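# Slide a reel fully onto a scanner's glass

## Task

Reposition the reel that currently overhangs the edge of the scanner glass so that the whole reel rests flat on the glass with the same face still on top. It must stay there without the robot supporting it; at the end the grippers must have released it and moved away.

## Robot and tools

Robot and frame. There are two arms, left_arm and right_arm, each ending in a two-finger gripper. Every position is given in one shared frame: the origin sits on the table surface midway between the arms, +x points out over the table, +z points up, and left_arm is mounted on the +y side. The names left and right do not refer to sides of a camera image. In each gripper's own axes the fingers point along +z and close along y. The reported end_effector_position is the spot between the finger pads, roughly 1 cm short of the fingertips. Joint ranges per arm in rad, base to gripper: waist -2.618 to 3.054, shoulder 0.000 to 3.142, elbow 0.000 to 3.142, wrist pitch -1.571 to 1.571, wrist yaw -1.571 to 1.571, wrist roll -2.094 to 2.094.

The 14-number row. Every motion command uses one flat list of 14 numbers covering both arms, even if one arm stays put: dx, dy, dz, rx, ry, rz, opening for left_arm, then the same seven for right_arm. All values lie in [-1, 1]. The first six per arm are an offset, not an absolute pose, expressed in that gripper's own axes and counted from the gripper pose shown in the most recent result that includes it (before any such result in the scene, and for later calls within the same reply, from wherever the arm is when the command begins). A value of 1.0 equals 0.6 m of translation or 180 degrees of rotation; rx, ry, rz form a single rotation vector. Opening is absolute: +1 is fully open (0.094 m), -1 is closed.

execute_actions. Argument actions is a list holding zero or one item. An empty list just reports the current state. An item with rows (1 to 15 rows) and optional steps (up to 15, default 15) plays one row per control step of 1/30 s, repeating the final row if rows run out; each row is measured from the same base pose, not from the prior row. An item with only steps (up to 300) is a wait counted from the previous result, so reply time eats into it. Optional pictures (boolean) controls whether camera images come back. A rejected call sends nothing.

move. Argument target is one 14-number row as above; speed is the top path speed in m/s, 0.002 to 0.5, default 0.25, with rotation limited to twice that value in rad/s. Each gripper travels a straight line toward its target; both paths finish together, lasting 0.5 to 10 s and stopping short if more would be needed. Rotation takes the shorter direction. Paths do not avoid obstacles or the other arm, and grippers may lag, wander or overshoot the speed, particularly near full arm extension. The opening is applied at the start. The result adds a move: line stating how it ended (done, off_target, moving, held, fault) plus any limits (paced means the sent pose was clipped; held means a safety check blocked some steps, after which the arm may jump faster), and each gripper's remaining distance to its target.

wait. Argument seconds, 0 to 10; nothing new is commanded. zoom_image: camera (cam_high, cam_low, cam_left_wrist, cam_right_wrist) and region [x0, y0, x1, y1] in pixels of that camera's latest image, origin top-left, at most 504 by 504. finished_scene: scene, the number of the current scene; it cannot be undone and reports whether the goal was met.

Controller behaviour. Each step the commanded pose is clipped to within 70 mm and 16 degrees of the measured pose, then damped inverse kinematics drives the joints, favouring position over orientation. After an action ends, an arm continues only to its last clipped pose, so distant targets need several commands. Arms tend to settle a centimetre or more low, and repeated zero offsets pull an arm back to its base pose and may let it sag further; to hold an arm, send the correcting offset in the first call of a reply and zeros afterwards, aiming higher if it still droops. The simulation keeps running while you think.

Reading results. The state line lists each gripper's position in metres and orientation as quat wxyz; at long reach it may be slightly off. grip_measured is the finger opening on the command scale (the last Joint positions entry gives it in metres), each gripper biased by up to about 1 mm. A Hand target line shows where the controller is steering each arm. pose unreachable means the clearance check altered or blocked that arm's command; HELD marks affected steps; FAULT lines report stops. MOTOR HOT appears from 75 °C; at 90 °C the arm halts for 10 s, and at 100 °C it goes limp and drops.

Gripping. To hold something, command an opening around 0.03 below grip_measured for a firm grasp, less for a lighter one. Pads push about 50 to 62 N, less on thin parts under about 2 mm.

Cameras: cam_high, cam_low, cam_left_wrist, cam_right_wrist, all 504x504, returned in that order.

Cautions. Nothing may leave the table. Keep the arms from striking or pressing on each other. Faster contact hits harder, and aiming beyond a contact point presses harder, so approach slowly. Avoid dropping or slamming the reel, expect occasional external tugs on held items, and keep the reel's top face up. Once it lies wholly on the glass on its own, open the gripper and lift clear.

Each tool is called as name(argument=value, ...), one argument or row to a line, values as JSON.

## Session

execute_actions(
  actions=[],
)

Scene clock: 0.00 s of 4800.00 s.
left_arm: end_effector_position=(+0.1509, +0.3926, +0.1101) grip_measured=+1.000 end_effector_quat_wxyz=(-0.134, +0.000, +0.968, +0.212) | right_arm: end_effector_position=(+0.2866, -0.5282, +0.2021) grip_measured=+1.000 end_effector_quat_wxyz=(+0.164, +0.672, +0.441, +0.571)
Joint positions: left_arm=[ 0.33   1.378  0.966 -1.357 -0.471  0.148  0.094] | right_arm=[-1.231  1.886  1.437 -0.66  -1.237  1.196  0.094]
Joint velocities: left_arm=[-0.017  0.007 -0.007 -0.051 -0.037  0.007  0.   ] | right_arm=[-0.027 -0.022 -0.002  0.007  0.022 -0.081  0.   ]
Hand target (left_arm): +0.155, +0.395, +0.114; -0.122, -0.005, +0.968, +0.218
Hand target (right_arm): +0.287, -0.527, +0.212; +0.171, +0.662, +0.447, +0.577

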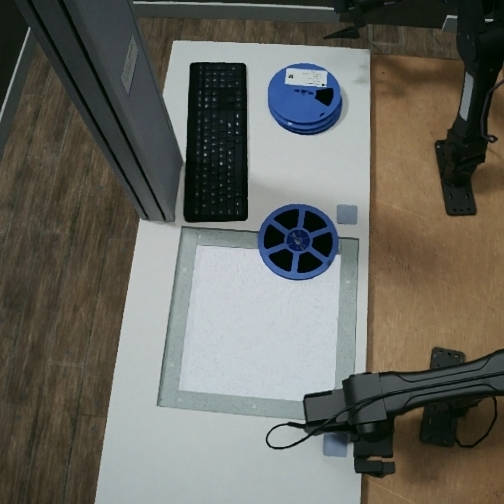

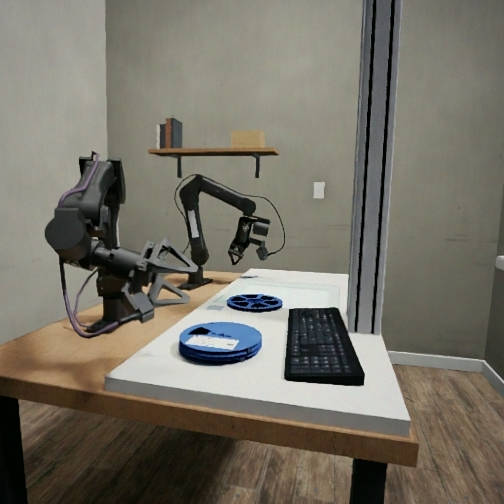

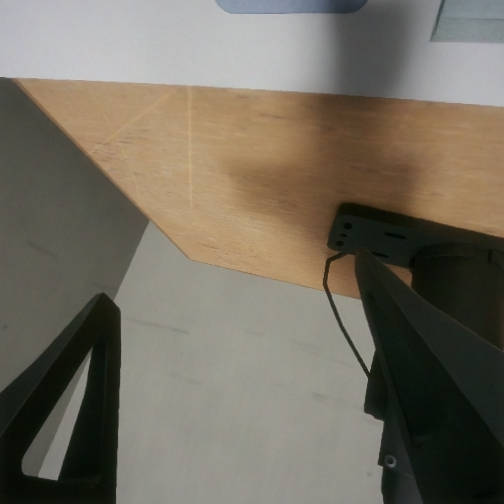

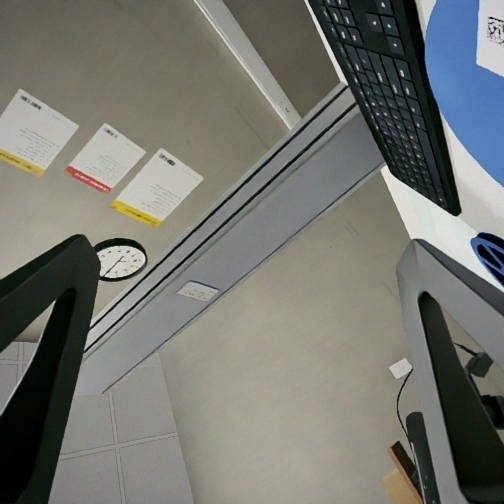

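move(
  target=[-0.2200, -0.8309, -0.4018, 0.0776, -0.2208, 0.5155, 1, 0.0118, 0.0108, -0.0043, -0.0035, 0.0049, -0.0073, 1],
  speed=0.35,
)

Scene clock: 47.33 s of 4800.00 s.
left_arm: end_effector_position=(+0.3152, -0.1467, +0.0712) grip_measured=+1.000 end_effector_quat_wxyz=(+0.065, +0.730, +0.678, -0.062) | right_arm: end_effector_position=(+0.2865, -0.5287, +0.2014) grip_measured=+1.000 end_effector_quat_wxyz=(+0.164, +0.674, +0.441, +0.569)
Joint positions: left_arm=[-0.759  2.715  2.832 -1.549  0.114  0.743  0.094] | right_arm=[-1.231  1.886  1.437 -0.66  -1.232  1.196  0.094]
Joint velocities: left_arm=[ 0.007 -0.002  0.002 -0.037  0.022 -0.022  0.   ] | right_arm=[-0.002 -0.007 -0.017 -0.11   0.007 -0.022  0.   ]
Hand target (left_arm): +0.310, -0.152, +0.079; +0.073, +0.734, +0.672, -0.072
Hand target (right_arm): +0.287, -0.527, +0.212; +0.171, +0.662, +0.447, +0.577
Off the commanded pose (left_arm): 0.012 m, 1 deg.
Off the commanded pose (right_arm): 0.011 m, 2 deg.
elbow stopped short (left arm): the move would have taken joint 3 (elbow) straighter than the controller allows; a more bent joint 3 avoids this.
After step 90, 40.73 s passed at rest.
move: off_target (left_arm, right_arm)

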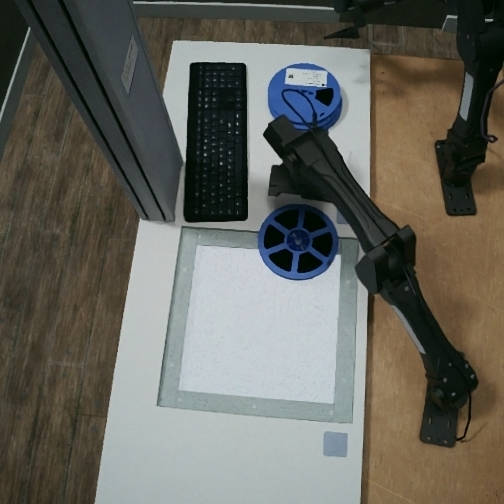

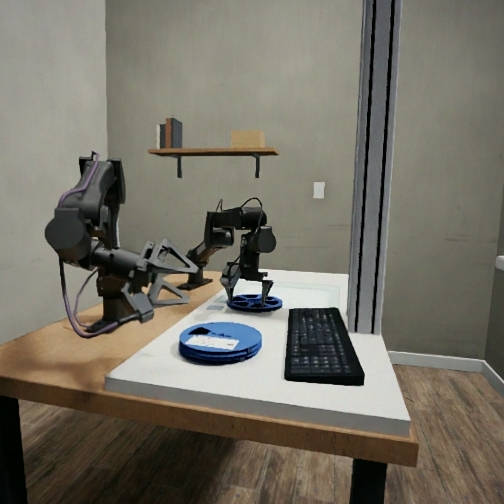

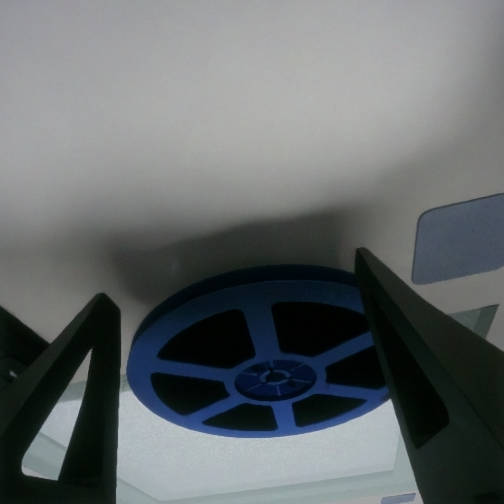

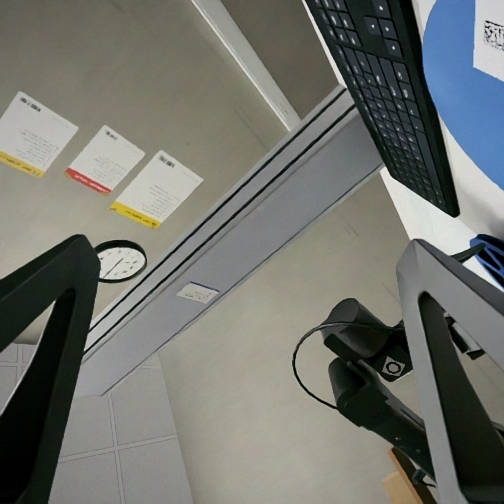

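execute_actions(
  actions=[
    {"rows": [
[-0.0069,-0.0055,-0.0097,0.001,-0.008,0.004,1,0.0125,0.011,-0.0043,-0.0035,0.005,-0.008,1],
[-0.0028,-0.0052,-0.0077,0.001,-0.008,0.004,1,0.0125,0.011,-0.0043,-0.0035,0.005,-0.008,1],
[0.0013,-0.0048,-0.0057,0.001,-0.008,0.004,1,0.0125,0.011,-0.0043,-0.0035,0.005,-0.008,1],
[0.0054,-0.0044,-0.0038,0.001,-0.008,0.004,1,0.0125,0.011,-0.0043,-0.0035,0.005,-0.008,1],
[0.0096,-0.0041,-0.0018,0.001,-0.008,0.004,1,0.0125,0.011,-0.0043,-0.0035,0.005,-0.008,1],
[0.0137,-0.0037,0.0002,0.001,-0.008,0.004,1,0.0125,0.011,-0.0043,-0.0035,0.005,-0.008,1],
[0.0178,-0.0033,0.0021,0.001,-0.008,0.004,1,0.0125,0.011,-0.0043,-0.0035,0.005,-0.008,1],
[0.0219,-0.0030,0.0041,0.001,-0.008,0.004,1,0.0125,0.011,-0.0043,-0.0035,0.005,-0.008,1],
[0.0260,-0.0026,0.0061,0.001,-0.008,0.004,1,0.0125,0.011,-0.0043,-0.0035,0.005,-0.008,1],
[0.0302,-0.0022,0.0080,0.001,-0.008,0.004,1,0.0125,0.011,-0.0043,-0.0035,0.005,-0.008,1],
[0.0338,-0.0018,0.0074,0.001,-0.008,0.004,1,0.0125,0.011,-0.0043,-0.0035,0.005,-0.008,1],
[0.0375,-0.0014,0.0067,0.001,-0.008,0.004,1,0.0125,0.011,-0.0043,-0.0035,0.005,-0.008,1],
[0.0411,-0.0010,0.0061,0.001,-0.008,0.004,1,0.0125,0.011,-0.0043,-0.0035,0.005,-0.008,1],
[0.0448,-0.0006,0.0054,0.001,-0.008,0.004,1,0.0125,0.011,-0.0043,-0.0035,0.005,-0.008,1],
[0.0484,-0.0002,0.0047,0.001,-0.008,0.004,1,0.0125,0.011,-0.0043,-0.0035,0.005,-0.008,1]
], "steps": 15},
  ],
  pictures=false,
)

execute_actions(
  actions=[
    {"steps": 15},
  ],
)

zoom_image(
  camera="cam_low",
  region=[190, 230, 320, 330],
)

Scene clock: 76.40 s of 4800.00 s.
left_arm: end_effector_position=(+0.3026, -0.1170, +0.0508) grip_measured=+1.000 end_effector_quat_wxyz=(+0.019, +0.737, +0.673, -0.061) | right_arm: end_effector_position=(+0.2865, -0.5287, +0.2014) grip_measured=+1.000 end_effector_quat_wxyz=(+0.164, +0.674, +0.441, +0.569)
Joint positions: left_arm=[-0.738  2.546  2.429 -1.411  0.121  0.786  0.094] | right_arm=[-1.231  1.886  1.437 -0.66  -1.232  1.196  0.094]
Joint velocities: left_arm=[ 0.144 -0.608 -1.233  0.593 -0.037  0.081  0.   ] | right_arm=[-0.002  0.012  0.002  0.022  0.007  0.022  0.   ]
Hand target (left_arm): +0.316, -0.117, +0.063; +0.057, +0.735, +0.673, -0.069
Hand target (right_arm): +0.287, -0.527, +0.212; +0.172, +0.663, +0.448, +0.575
Off the commanded pose (left_arm): 0.019 m, 6 deg.
Off the commanded pose (right_arm): 0.010 m, 2 deg.
Steps of this call (steps 1 to 90: nothing new was sent; then 25.57 s passed at rest; steps 91 to 105: all 15 steps of this action). Readings (end_effector_position):
91: left_arm (+0.3150, -0.1465, +0.0711) | right_arm (+0.2865, -0.5287, +0.2014)
92: left_arm (+0.3147, -0.1462, +0.0702) | right_arm (+0.2865, -0.5287, +0.2014)
94: left_arm (+0.3131, -0.1444, +0.0665) | right_arm (+0.2865, -0.5287, +0.2014)
98: left_arm (+0.3067, -0.1357, +0.0517) | right_arm (+0.2865, -0.5287, +0.2014)
105: the state above

Scene clock: 76.90 s of 4800.00 s.
left_arm: end_effector_position=(+0.3128, -0.1135, +0.0486) grip_measured=+1.000 end_effector_quat_wxyz=(+0.035, +0.734, +0.675, -0.062) | right_arm: end_effector_position=(+0.2865, -0.5287, +0.2014) grip_measured=+1.000 end_effector_quat_wxyz=(+0.164, +0.674, +0.441, +0.569)
Joint positions: left_arm=[-0.718  2.514  2.36  -1.343  0.122  0.797  0.094] | right_arm=[-1.231  1.886  1.437 -0.66  -1.232  1.196  0.094]
Joint velocities: left_arm=[ 0.012  0.002  0.002  0.037 -0.066  0.051  0.   ] | right_arm=[-0.022 -0.002  0.002 -0.007  0.037  0.022  0.   ]
Hand target (left_arm): +0.316, -0.117, +0.063; +0.057, +0.734, +0.673, -0.069
Hand target (right_arm): +0.287, -0.527, +0.212; +0.172, +0.663, +0.448, +0.575
Off the commanded pose (left_arm): 0.016 m, 5 deg.
Off the commanded pose (right_arm): 0.010 m, 2 deg.
Steps of this call (steps 1 to 15: nothing new was sent). Readings (end_effector_position):
1: left_arm (+0.3031, -0.1139, +0.0503) | right_arm (+0.2865, -0.5287, +0.2014)
2: left_arm (+0.3041, -0.1115, +0.0501) | right_arm (+0.2865, -0.5287, +0.2014)
4: left_arm (+0.3077, -0.1102, +0.0494) | right_arm (+0.2865, -0.5287, +0.2014)
8: left_arm (+0.3110, -0.1115, +0.0484) | right_arm (+0.2865, -0.5287, +0.2014)
15: the state above

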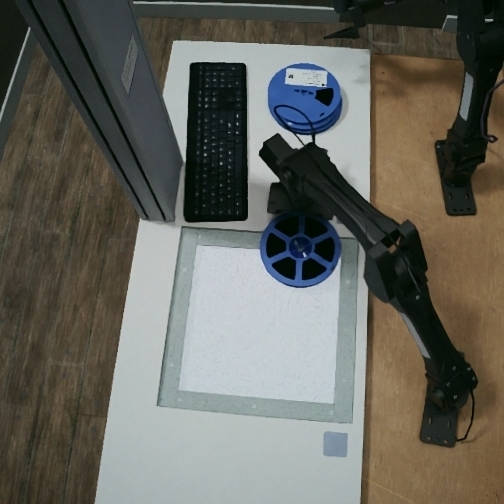

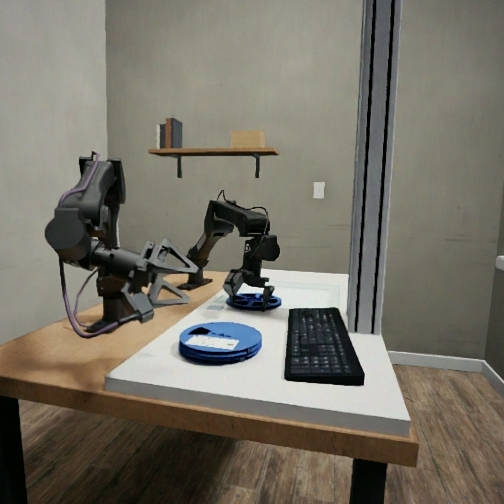

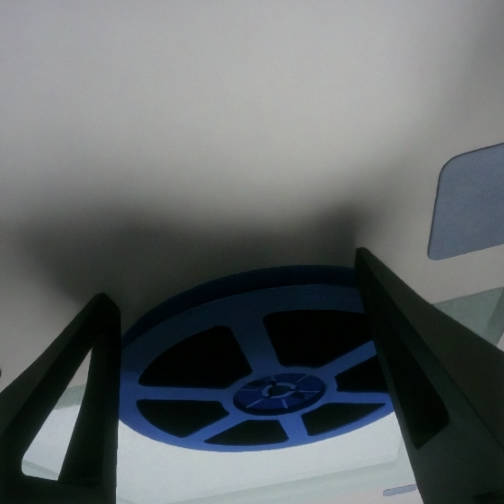

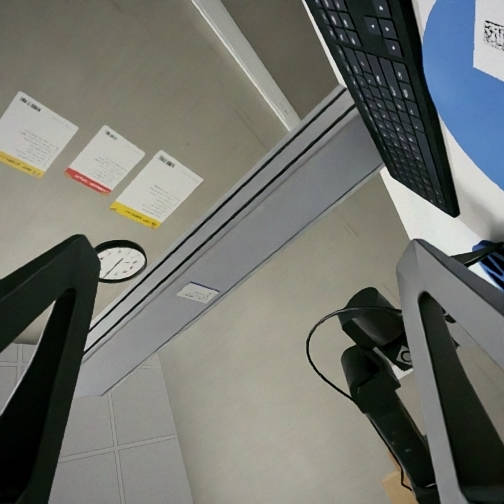

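Region (190, 230, 320, 330) of cam_low's 504x504 image, scaled by 3.877, with more detail than that image has; it fills the top 388 rows of this view, and the rest is white.

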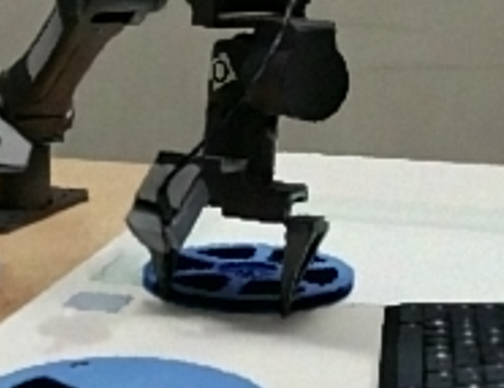

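execute_actions(
  actions=[
    {"rows": [
[-0.0078,0.0052,-0.0233,-0.0095,-0.0115,0.001,1,0.0125,0.011,-0.0043,-0.0035,0.005,-0.008,1],
[-0.0062,0.0055,-0.0236,-0.0117,-0.0105,0.0015,1,0.0125,0.011,-0.0043,-0.0035,0.005,-0.008,1],
[-0.0037,0.0060,-0.0239,-0.0140,-0.0094,0.002,1,0.0125,0.011,-0.0043,-0.0035,0.005,-0.008,1],
[-0.0005,0.0066,-0.0244,-0.0163,-0.0084,0.0025,1,0.0125,0.011,-0.0043,-0.0035,0.005,-0.008,1],
[0.0027,0.0072,-0.0249,-0.0185,-0.0074,0.003,1,0.0125,0.011,-0.0043,-0.0035,0.005,-0.008,1],
[0.0060,0.0079,-0.0253,-0.0208,-0.0064,0.0035,1,0.0125,0.011,-0.0043,-0.0035,0.005,-0.008,1],
[0.0100,0.0087,-0.0259,-0.0230,-0.0053,0.004,1,0.0125,0.011,-0.0043,-0.0035,0.005,-0.008,1],
[0.0140,0.0095,-0.0265,-0.0253,-0.0043,0.0045,1,0.0125,0.011,-0.0043,-0.0035,0.005,-0.008,1],
[0.0181,0.0103,-0.0271,-0.0253,-0.0043,0.005,1,0.0125,0.011,-0.0043,-0.0035,0.005,-0.008,1],
[0.0221,0.0111,-0.0277,-0.0253,-0.0043,0.0055,1,0.0125,0.011,-0.0043,-0.0035,0.005,-0.008,1],
[0.0265,0.0120,-0.0283,-0.0253,-0.0043,0.006,1,0.0125,0.011,-0.0043,-0.0035,0.005,-0.008,1],
[0.0307,0.0128,-0.0289,-0.0253,-0.0043,0.0065,1,0.0125,0.011,-0.0043,-0.0035,0.005,-0.008,1],
[0.0351,0.0137,-0.0296,-0.0253,-0.0043,0.007,1,0.0125,0.011,-0.0043,-0.0035,0.005,-0.008,1],
[0.0394,0.0145,-0.0302,-0.0253,-0.0043,0.0075,1,0.0125,0.011,-0.0043,-0.0035,0.005,-0.008,1],
[0.0436,0.0154,-0.0308,-0.0253,-0.0043,0.008,1,0.0125,0.011,-0.0043,-0.0035,0.005,-0.008,1]
], "steps": 15},
  ],
  pictures=false,
)

execute_actions(
  actions=[
    {"rows": [
[0.0100,0.0186,-0.0236,-0.0105,-0.0097,0.0025,1,0.0125,0.011,-0.0043,-0.0035,0.005,-0.008,1],
[0.0144,0.0193,-0.0241,-0.0105,-0.0097,0.003,1,0.0125,0.011,-0.0043,-0.0035,0.005,-0.008,1],
[0.0187,0.0201,-0.0246,-0.0105,-0.0097,0.0036,1,0.0125,0.011,-0.0043,-0.0035,0.005,-0.008,1],
[0.0231,0.0209,-0.0251,-0.0105,-0.0097,0.0041,1,0.0125,0.011,-0.0043,-0.0035,0.005,-0.008,1],
[0.0274,0.0217,-0.0257,-0.0105,-0.0097,0.0047,1,0.0125,0.011,-0.0043,-0.0035,0.005,-0.008,1],
[0.0317,0.0224,-0.0262,-0.0105,-0.0097,0.0052,1,0.0125,0.011,-0.0043,-0.0035,0.005,-0.008,1],
[0.0361,0.0232,-0.0267,-0.0105,-0.0097,0.0058,1,0.0125,0.011,-0.0043,-0.0035,0.005,-0.008,1],
[0.0404,0.0240,-0.0272,-0.0105,-0.0097,0.0063,1,0.0125,0.011,-0.0043,-0.0035,0.005,-0.008,1],
[0.0448,0.0247,-0.0277,-0.0105,-0.0097,0.0069,1,0.0125,0.011,-0.0043,-0.0035,0.005,-0.008,1],
[0.0491,0.0255,-0.0282,-0.0105,-0.0097,0.0074,1,0.0125,0.011,-0.0043,-0.0035,0.005,-0.008,1],
[0.0534,0.0263,-0.0287,-0.0105,-0.0097,0.008,1,0.0125,0.011,-0.0043,-0.0035,0.005,-0.008,1],
[0.0578,0.0270,-0.0292,-0.0105,-0.0097,0.0085,1,0.0125,0.011,-0.0043,-0.0035,0.005,-0.008,1],
[0.0621,0.0278,-0.0297,-0.0105,-0.0097,0.009,1,0.0125,0.011,-0.0043,-0.0035,0.005,-0.008,1],
[0.0665,0.0286,-0.0302,-0.0105,-0.0097,0.0095,1,0.0125,0.011,-0.0043,-0.0035,0.005,-0.008,1],
[0.0708,0.0294,-0.0308,-0.0105,-0.0097,0.010,1,0.0125,0.011,-0.0043,-0.0035,0.005,-0.008,1]
], "steps": 15},
  ],
  pictures=false,
)

execute_actions(
  actions=[
    {"steps": 12},
  ],
)

zoom_image(
  camera="cam_low",
  region=[190, 230, 320, 330],
)

Scene clock: 118.73 s of 4800.00 s.
left_arm: end_effector_position=(+0.3093, -0.0934, +0.0479) grip_measured=+1.000 end_effector_quat_wxyz=(+0.039, +0.741, +0.669, -0.045) | right_arm: end_effector_position=(+0.2865, -0.5287, +0.2014) grip_measured=+1.000 end_effector_quat_wxyz=(+0.164, +0.674, +0.441, +0.569)
Joint positions: left_arm=[-0.708  2.395  2.144 -1.24   0.089  0.826  0.094] | right_arm=[-1.231  1.886  1.437 -0.66  -1.232  1.196  0.094]
Joint velocities: left_arm=[ 0.129 -0.227 -0.383  0.154  0.051  0.066  0.   ] | right_arm=[ 0.012  0.007  0.017 -0.037 -0.051 -0.007  0.   ]
Hand target (left_arm): +0.324, -0.086, +0.063; +0.067, +0.740, +0.668, -0.038
Hand target (right_arm): +0.287, -0.527, +0.212; +0.172, +0.663, +0.448, +0.575
Off the commanded pose (left_arm): 0.023 m, 4 deg.
Off the commanded pose (right_arm): 0.010 m, 2 deg.
Steps of this call (steps 1 to 90: nothing new was sent; then 38.33 s passed at rest; steps 91 to 105: all 15 steps of this action). Readings (end_effector_position):
91: left_arm (+0.3132, -0.1140, +0.0485) | right_arm (+0.2865, -0.5287, +0.2014)
92: left_arm (+0.3130, -0.1134, +0.0478) | right_arm (+0.2865, -0.5287, +0.2014)
94: left_arm (+0.3127, -0.1124, +0.0481) | right_arm (+0.2865, -0.5287, +0.2014)
98: left_arm (+0.3104, -0.1061, +0.0476) | right_arm (+0.2865, -0.5287, +0.2014)
105: the state above

Scene clock: 119.23 s of 4800.00 s.
left_arm: end_effector_position=(+0.3220, -0.0570, +0.0473) grip_measured=+1.000 end_effector_quat_wxyz=(+0.038, +0.746, +0.664, -0.044) | right_arm: end_effector_position=(+0.2865, -0.5287, +0.2014) grip_measured=+1.000 end_effector_quat_wxyz=(+0.164, +0.674, +0.441, +0.569)
Joint positions: left_arm=[-0.635  2.313  1.998 -1.187  0.093  0.915  0.094] | right_arm=[-1.231  1.886  1.437 -0.66  -1.232  1.196  0.094]
Joint velocities: left_arm=[ 0.154 -0.168 -0.266  0.037  0.066  0.227  0.   ] | right_arm=[-0.027  0.002 -0.012  0.007  0.022 -0.037  0.   ]
Hand target (left_arm): +0.331, -0.051, +0.061; +0.060, +0.750, +0.658, -0.043
Hand target (right_arm): +0.287, -0.527, +0.212; +0.172, +0.663, +0.448, +0.575
Off the commanded pose (left_arm): 0.018 m, 3 deg.
Off the commanded pose (right_arm): 0.010 m, 2 deg.
Steps of this call (steps 1 to 15: all 15 steps of this action). Readings (end_effector_position):
1: left_arm (+0.3099, -0.0911, +0.0479) | right_arm (+0.2865, -0.5287, +0.2014)
2: left_arm (+0.3111, -0.0890, +0.0477) | right_arm (+0.2865, -0.5287, +0.2014)
4: left_arm (+0.3133, -0.0851, +0.0476) | right_arm (+0.2865, -0.5287, +0.2014)
8: left_arm (+0.3161, -0.0759, +0.0475) | right_arm (+0.2865, -0.5287, +0.2014)
15: the state above

Scene clock: 119.63 s of 4800.00 s.
left_arm: end_effector_position=(+0.3255, -0.0498, +0.0471) grip_measured=+1.000 end_effector_quat_wxyz=(+0.037, +0.749, +0.660, -0.044) | right_arm: end_effector_position=(+0.2865, -0.5287, +0.2014) grip_measured=+1.000 end_effector_quat_wxyz=(+0.164, +0.674, +0.441, +0.569)
Joint positions: left_arm=[-0.618  2.304  1.982 -1.184  0.094  0.94   0.094] | right_arm=[-1.231  1.886  1.437 -0.66  -1.232  1.196  0.094]
Joint velocities: left_arm=[ 0.002  0.007  0.012  0.022 -0.037 -0.037  0.   ] | right_arm=[-0.002 -0.022  0.007 -0.037 -0.051 -0.022  0.   ]
Hand target (left_arm): +0.331, -0.051, +0.061; +0.060, +0.750, +0.658, -0.043
Hand target (right_arm): +0.287, -0.527, +0.212; +0.172, +0.663, +0.448, +0.575
Off the commanded pose (left_arm): 0.015 m, 3 deg.
Off the commanded pose (right_arm): 0.010 m, 2 deg.
Steps of this call (steps 1 to 12: nothing new was sent). Readings (end_effector_position):
1: left_arm (+0.3227, -0.0544, +0.0472) | right_arm (+0.2865, -0.5287, +0.2014)
2: left_arm (+0.3235, -0.0523, +0.0473) | right_arm (+0.2865, -0.5287, +0.2014)
4: left_arm (+0.3252, -0.0500, +0.0472) | right_arm (+0.2865, -0.5287, +0.2014)
8: left_arm (+0.3256, -0.0497, +0.0471) | right_arm (+0.2865, -0.5287, +0.2014)
12: the state above

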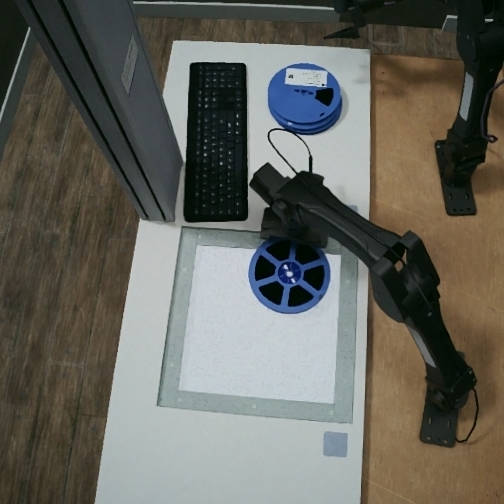

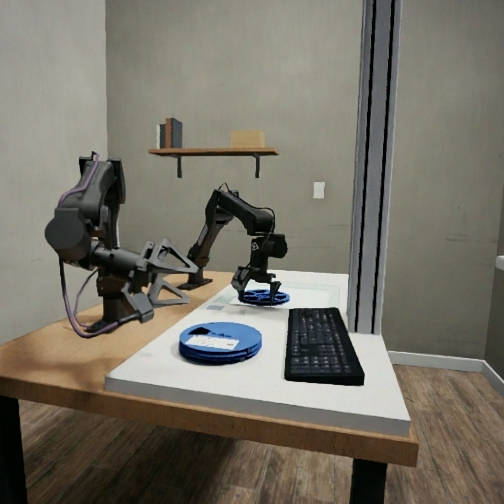

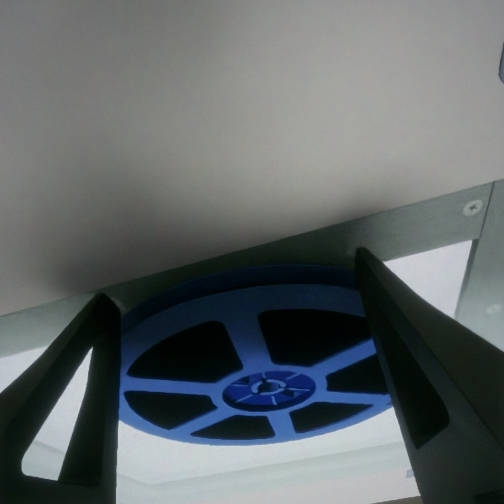

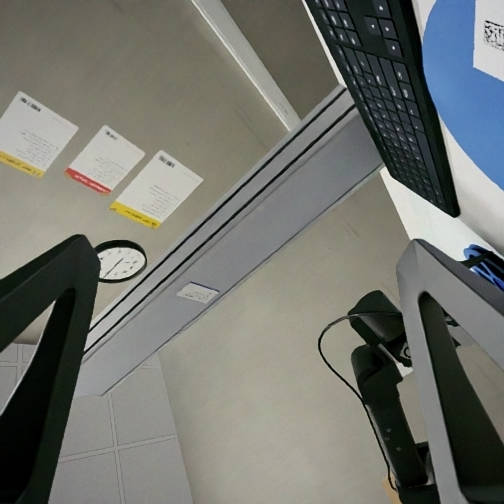

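Region (190, 230, 320, 330) of cam_low's 504x504 image, scaled by 3.877, with more detail than that image has; it fills the top 388 rows of this view, and the rest is white.

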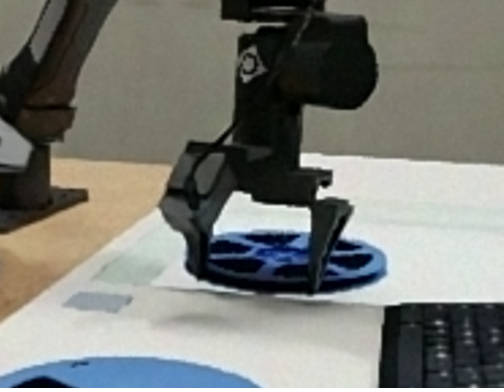

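execute_actions(
  actions=[
    {"rows": [
[-0.0023,0.0096,-0.0245,-0.012,-0.009,0.002,1,0.0125,0.011,-0.0043,-0.0035,0.005,-0.008,1],
[0.0010,0.0102,-0.0258,-0.013,-0.009,0.003,1,0.0125,0.011,-0.0043,-0.0035,0.005,-0.008,1],
[0.0051,0.0109,-0.0272,-0.014,-0.009,0.004,1,0.0125,0.011,-0.0043,-0.0035,0.005,-0.008,1],
[0.0096,0.0117,-0.0278,-0.014,-0.009,0.005,1,0.0125,0.011,-0.0043,-0.0035,0.005,-0.008,1],
[0.0142,0.0125,-0.0283,-0.014,-0.009,0.006,1,0.0125,0.011,-0.0043,-0.0035,0.005,-0.008,1],
[0.0188,0.0133,-0.0288,-0.014,-0.009,0.007,1,0.0125,0.011,-0.0043,-0.0035,0.005,-0.008,1],
[0.0233,0.0141,-0.0294,-0.014,-0.009,0.008,1,0.0125,0.011,-0.0043,-0.0035,0.005,-0.008,1],
[0.0279,0.0149,-0.0299,-0.014,-0.009,0.009,1,0.0125,0.011,-0.0043,-0.0035,0.005,-0.008,1],
[0.0325,0.0157,-0.0304,-0.014,-0.009,0.010,1,0.0125,0.011,-0.0043,-0.0035,0.005,-0.008,1],
[0.0370,0.0165,-0.0309,-0.014,-0.009,0.011,1,0.0125,0.011,-0.0043,-0.0035,0.005,-0.008,1],
[0.0416,0.0173,-0.0315,-0.014,-0.009,0.012,1,0.0125,0.011,-0.0043,-0.0035,0.005,-0.008,1],
[0.0462,0.0181,-0.0320,-0.014,-0.009,0.013,1,0.0125,0.011,-0.0043,-0.0035,0.005,-0.008,1],
[0.0507,0.0189,-0.0325,-0.014,-0.009,0.014,1,0.0125,0.011,-0.0043,-0.0035,0.005,-0.008,1],
[0.0553,0.0197,-0.0331,-0.014,-0.009,0.015,1,0.0125,0.011,-0.0043,-0.0035,0.005,-0.008,1],
[0.0599,0.0205,-0.0336,-0.014,-0.009,0.016,1,0.0125,0.011,-0.0043,-0.0035,0.005,-0.008,1]
], "steps": 15},
  ],
  pictures=false,
)

execute_actions(
  actions=[
    {"rows": [
[0.0159,0.0135,-0.0244,-0.0115,-0.009,0.0055,1,0.0125,0.011,-0.0043,-0.0035,0.005,-0.008,1],
[0.0205,0.0142,-0.0249,-0.0115,-0.009,0.0065,1,0.0125,0.011,-0.0043,-0.0035,0.005,-0.008,1],
[0.0251,0.0148,-0.0255,-0.0115,-0.009,0.0075,1,0.0125,0.011,-0.0043,-0.0035,0.005,-0.008,1],
[0.0297,0.0155,-0.0260,-0.0115,-0.009,0.0085,1,0.0125,0.011,-0.0043,-0.0035,0.005,-0.008,1],
[0.0343,0.0161,-0.0265,-0.0115,-0.009,0.0095,1,0.0125,0.011,-0.0043,-0.0035,0.005,-0.008,1],
[0.0388,0.0167,-0.0270,-0.0115,-0.009,0.0105,1,0.0125,0.011,-0.0043,-0.0035,0.005,-0.008,1],
[0.0434,0.0174,-0.0275,-0.0115,-0.009,0.0115,1,0.0125,0.011,-0.0043,-0.0035,0.005,-0.008,1],
[0.0480,0.0180,-0.0281,-0.0115,-0.009,0.0125,1,0.0125,0.011,-0.0043,-0.0035,0.005,-0.008,1],
[0.0526,0.0187,-0.0286,-0.0115,-0.009,0.0135,1,0.0125,0.011,-0.0043,-0.0035,0.005,-0.008,1],
[0.0572,0.0193,-0.0291,-0.0115,-0.009,0.0145,1,0.0125,0.011,-0.0043,-0.0035,0.005,-0.008,1],
[0.0618,0.0199,-0.0296,-0.0115,-0.009,0.0155,1,0.0125,0.011,-0.0043,-0.0035,0.005,-0.008,1],
[0.0664,0.0206,-0.0301,-0.0115,-0.009,0.0165,1,0.0125,0.011,-0.0043,-0.0035,0.005,-0.008,1],
[0.0710,0.0212,-0.0307,-0.0115,-0.009,0.0175,1,0.0125,0.011,-0.0043,-0.0035,0.005,-0.008,1],
[0.0756,0.0219,-0.0312,-0.0115,-0.009,0.0185,1,0.0125,0.011,-0.0043,-0.0035,0.005,-0.008,1],
[0.0802,0.0225,-0.0317,-0.0115,-0.009,0.0195,1,0.0125,0.011,-0.0043,-0.0035,0.005,-0.008,1]
], "steps": 15},
  ],
  pictures=false,
)

execute_actions(
  actions=[
    {"rows": [
[0.0182,0.0123,-0.0238,-0.0115,-0.009,0.0055,1,0.0125,0.011,-0.0043,-0.0035,0.005,-0.008,1],
[0.0228,0.0127,-0.0244,-0.0115,-0.009,0.0065,1,0.0125,0.011,-0.0043,-0.0035,0.005,-0.008,1],
[0.0275,0.0131,-0.0249,-0.0115,-0.009,0.0075,1,0.0125,0.011,-0.0043,-0.0035,0.005,-0.008,1],
[0.0321,0.0136,-0.0254,-0.0115,-0.009,0.0085,1,0.0125,0.011,-0.0043,-0.0035,0.005,-0.008,1],
[0.0367,0.0140,-0.0260,-0.0115,-0.009,0.0095,1,0.0125,0.011,-0.0043,-0.0035,0.005,-0.008,1],
[0.0413,0.0144,-0.0265,-0.0115,-0.009,0.0105,1,0.0125,0.011,-0.0043,-0.0035,0.005,-0.008,1],
[0.0459,0.0148,-0.0270,-0.0115,-0.009,0.0115,1,0.0125,0.011,-0.0043,-0.0035,0.005,-0.008,1],
[0.0506,0.0152,-0.0276,-0.0115,-0.009,0.0125,1,0.0125,0.011,-0.0043,-0.0035,0.005,-0.008,1],
[0.0552,0.0156,-0.0281,-0.0115,-0.009,0.0135,1,0.0125,0.011,-0.0043,-0.0035,0.005,-0.008,1],
[0.0598,0.0160,-0.0286,-0.0115,-0.009,0.0145,1,0.0125,0.011,-0.0043,-0.0035,0.005,-0.008,1],
[0.0644,0.0165,-0.0292,-0.0115,-0.009,0.0155,1,0.0125,0.011,-0.0043,-0.0035,0.005,-0.008,1],
[0.0687,0.0168,-0.0296,-0.0115,-0.009,0.0162,1,0.0125,0.011,-0.0043,-0.0035,0.005,-0.008,1],
[0.0723,0.0172,-0.0301,-0.0115,-0.009,0.0168,1,0.0125,0.011,-0.0043,-0.0035,0.005,-0.008,1],
[0.0750,0.0174,-0.0304,-0.0115,-0.009,0.0172,1,0.0125,0.011,-0.0043,-0.0035,0.005,-0.008,1],
[0.0766,0.0176,-0.0306,-0.0115,-0.009,0.0175,1,0.0125,0.011,-0.0043,-0.0035,0.005,-0.008,1]
], "steps": 15},
  ],
  pictures=false,
)

move(
  target=[-0.05, 0.0, -0.175, 0, 0, 0, 1, 0.0125, 0.011, -0.0043, -0.0035, 0.005, -0.008, 1],
  speed=0.2,
)

Scene clock: 164.97 s of 4800.00 s.
left_arm: end_effector_position=(+0.3339, -0.0199, +0.0489) grip_measured=+1.000 end_effector_quat_wxyz=(+0.039, +0.757, +0.651, -0.041) | right_arm: end_effector_position=(+0.2865, -0.5287, +0.2014) grip_measured=+1.000 end_effector_quat_wxyz=(+0.164, +0.674, +0.441, +0.569)
Joint positions: left_arm=[-0.556  2.239  1.88  -1.148  0.095  1.027  0.094] | right_arm=[-1.231  1.886  1.437 -0.66  -1.232  1.196  0.094]
Joint velocities: left_arm=[ 0.208 -0.125 -0.193 -0.037 -0.022  0.168  0.   ] | right_arm=[-0.017  0.012 -0.002  0.007 -0.066 -0.051  0.   ]
Hand target (left_arm): +0.342, -0.014, +0.063; +0.062, +0.763, +0.642, -0.037
Hand target (right_arm): +0.287, -0.527, +0.212; +0.172, +0.663, +0.448, +0.575
Off the commanded pose (left_arm): 0.018 m, 3 deg.
Off the commanded pose (right_arm): 0.010 m, 2 deg.
Steps of this call (steps 1 to 90: nothing new was sent; then 41.83 s passed at rest; steps 91 to 105: all 15 steps of this action). Readings (end_effector_position):
91: left_arm (+0.3255, -0.0499, +0.0471) | right_arm (+0.2865, -0.5287, +0.2014)
92: left_arm (+0.3254, -0.0499, +0.0471) | right_arm (+0.2865, -0.5287, +0.2014)
94: left_arm (+0.3248, -0.0492, +0.0474) | right_arm (+0.2865, -0.5287, +0.2014)
98: left_arm (+0.3247, -0.0424, +0.0485) | right_arm (+0.2865, -0.5287, +0.2014)
105: the state above

Scene clock: 165.47 s of 4800.00 s.
left_arm: end_effector_position=(+0.3472, +0.0210, +0.0492) grip_measured=+1.000 end_effector_quat_wxyz=(+0.040, +0.768, +0.637, -0.040) | right_arm: end_effector_position=(+0.2865, -0.5287, +0.2014) grip_measured=+1.000 end_effector_quat_wxyz=(+0.164, +0.674, +0.441, +0.569)
Joint positions: left_arm=[-0.463  2.182  1.789 -1.123  0.099  1.157  0.094] | right_arm=[-1.231  1.886  1.437 -0.66  -1.232  1.196  0.094]
Joint velocities: left_arm=[ 0.173 -0.1   -0.149  0.007  0.051  0.227  0.   ] | right_arm=[-0.007 -0.012 -0.007 -0.007  0.037  0.007  0.   ]
Hand target (left_arm): +0.354, +0.027, +0.063; +0.062, +0.775, +0.628, -0.037
Hand target (right_arm): +0.287, -0.527, +0.212; +0.172, +0.663, +0.448, +0.575
Off the commanded pose (left_arm): 0.017 m, 3 deg.
Off the commanded pose (right_arm): 0.010 m, 2 deg.
Steps of this call (steps 1 to 15: all 15 steps of this action). Readings (end_effector_position):
1: left_arm (+0.3351, -0.0167, +0.0488) | right_arm (+0.2865, -0.5287, +0.2014)
2: left_arm (+0.3362, -0.0136, +0.0488) | right_arm (+0.2865, -0.5287, +0.2014)
4: left_arm (+0.3383, -0.0080, +0.0489) | right_arm (+0.2865, -0.5287, +0.2014)
8: left_arm (+0.3415, +0.0026, +0.0488) | right_arm (+0.2865, -0.5287, +0.2014)
15: the state above

Scene clock: 165.97 s of 4800.00 s.
left_arm: end_effector_position=(+0.3609, +0.0620, +0.0496) grip_measured=+1.000 end_effector_quat_wxyz=(+0.041, +0.778, +0.625, -0.040) | right_arm: end_effector_position=(+0.2865, -0.5287, +0.2014) grip_measured=+1.000 end_effector_quat_wxyz=(+0.164, +0.674, +0.441, +0.569)
Joint positions: left_arm=[-0.361  2.145  1.731 -1.112  0.107  1.291  0.094] | right_arm=[-1.231  1.886  1.437 -0.66  -1.232  1.196  0.094]
Joint velocities: left_arm=[ 0.149 -0.051 -0.056 -0.051  0.007  0.227  0.   ] | right_arm=[ 0.007 -0.027  0.002  0.007 -0.081  0.007  0.   ]
Hand target (left_arm): +0.366, +0.066, +0.063; +0.063, +0.784, +0.616, -0.037
Hand target (right_arm): +0.287, -0.527, +0.212; +0.172, +0.663, +0.448, +0.575
Off the commanded pose (left_arm): 0.014 m, 3 deg.
Off the commanded pose (right_arm): 0.010 m, 2 deg.
Steps of this call (steps 1 to 15: all 15 steps of this action). Readings (end_effector_position):
1: left_arm (+0.3481, +0.0238, +0.0492) | right_arm (+0.2865, -0.5287, +0.2014)
2: left_arm (+0.3492, +0.0266, +0.0492) | right_arm (+0.2865, -0.5287, +0.2014)
4: left_arm (+0.3515, +0.0327, +0.0490) | right_arm (+0.2865, -0.5287, +0.2014)
8: left_arm (+0.3557, +0.0444, +0.0492) | right_arm (+0.2865, -0.5287, +0.2014)
15: the state above

Scene clock: 167.60 s of 4800.00 s.
left_arm: end_effector_position=(+0.3607, +0.0519, +0.1497) grip_measured=+1.000 end_effector_quat_wxyz=(+0.038, +0.783, +0.620, -0.037) | right_arm: end_effector_position=(+0.2864, -0.5291, +0.2006) grip_measured=+1.000 end_effector_quat_wxyz=(+0.165, +0.675, +0.442, +0.567)
Joint positions: left_arm=[-0.386  2.192  2.207 -1.544  0.097  1.278  0.094] | right_arm=[-1.231  1.886  1.437 -0.66  -1.227  1.196  0.094]
Joint velocities: left_arm=[-0.012 -0.002 -0.012 -0.066 -0.037  0.037  0.   ] | right_arm=[ 0.002 -0.002 -0.002  0.037 -0.022 -0.037  0.   ]
Hand target (left_arm): +0.357, +0.048, +0.157; +0.043, +0.783, +0.619, -0.040
Hand target (right_arm): +0.287, -0.527, +0.211; +0.172, +0.663, +0.448, +0.575
Off the commanded pose (left_arm): 0.009 m, 1 deg.
Off the commanded pose (right_arm): 0.011 m, 2 deg.
joint sent to its limit (left arm) — the command would take joint 4 (wrist pitch) past its lower limit, so that joint was sent only as far as its limit.
move: off_target (right_arm)

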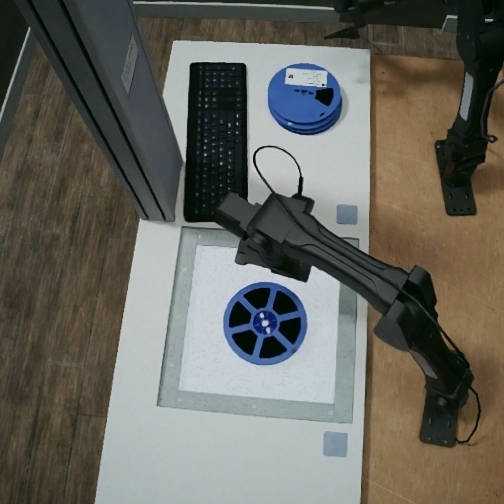

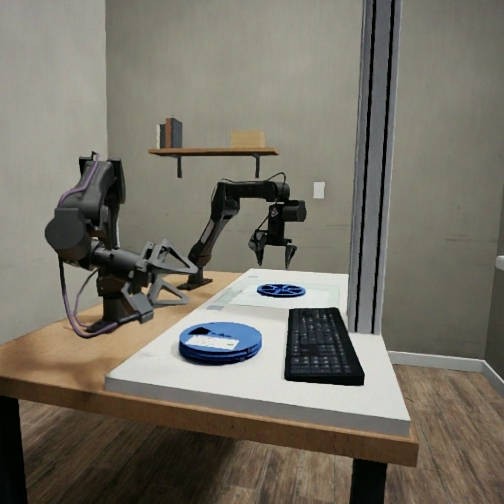

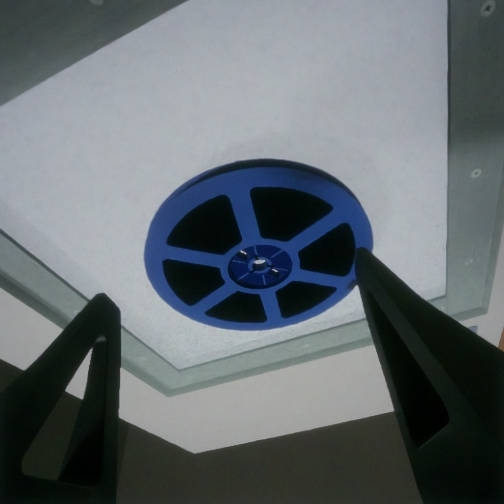

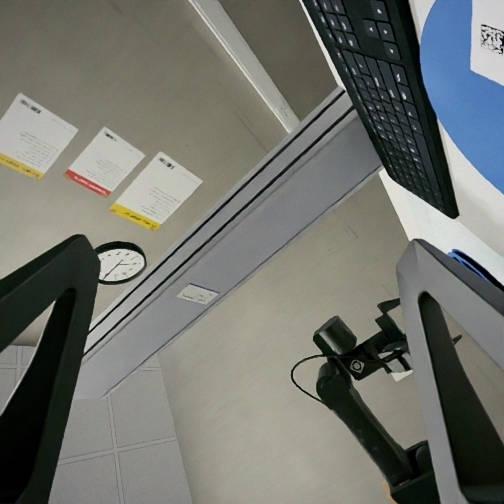

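move(
  target=[-0.0665, -0.2757, -0.0135, 0, 0, 0, 1, 0.0125, 0.012, -0.0043, -0.0035, 0.005, -0.008, 1],
  speed=0.3,
)

Scene clock: 172.67 s of 4800.00 s.
left_arm: end_effector_position=(+0.1906, +0.0544, +0.1550) grip_measured=+1.000 end_effector_quat_wxyz=(+0.021, +0.784, +0.620, -0.037) | right_arm: end_effector_position=(+0.2863, -0.5296, +0.1999) grip_measured=+1.000 end_effector_quat_wxyz=(+0.165, +0.677, +0.442, +0.565)
Joint positions: left_arm=[-0.683  1.631  1.473 -1.377  0.077  0.985  0.094] | right_arm=[-1.231  1.886  1.437 -0.66  -1.222  1.196  0.094]
Joint velocities: left_arm=[ 0.002 -0.002 -0.012 -0.081 -0.051  0.037  0.   ] | right_arm=[ 0.002 -0.002  0.007 -0.007 -0.007 -0.066  0.   ]
Hand target (left_arm): +0.190, +0.052, +0.160; +0.037, +0.783, +0.620, -0.039
Hand target (right_arm): +0.287, -0.528, +0.211; +0.172, +0.664, +0.448, +0.573
Off the commanded pose (left_arm): 0.006 m, 2 deg.
Off the commanded pose (right_arm): 0.012 m, 2 deg.
After step 90, 0.83 s passed at rest.
move: off_target (right_arm)

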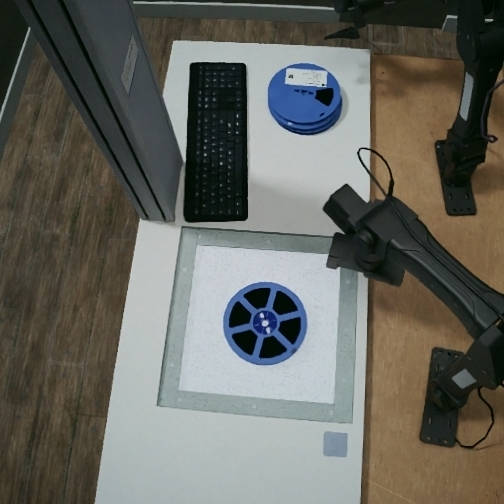

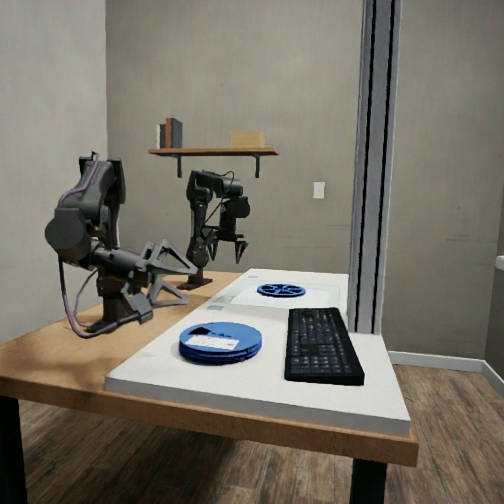

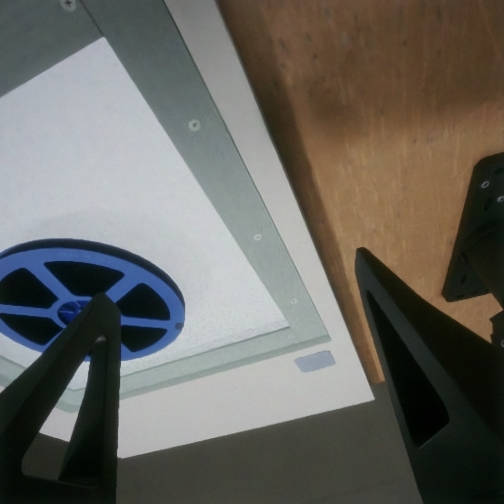

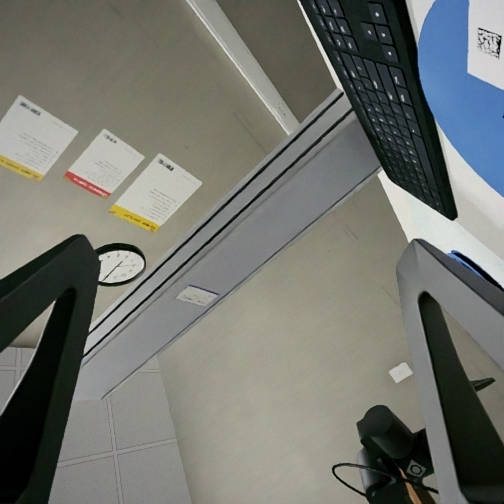

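The reel is centered flat on the glass and the arm is clear.

finished_scene(
  scene=2,
)

The scene is finished: the task was done.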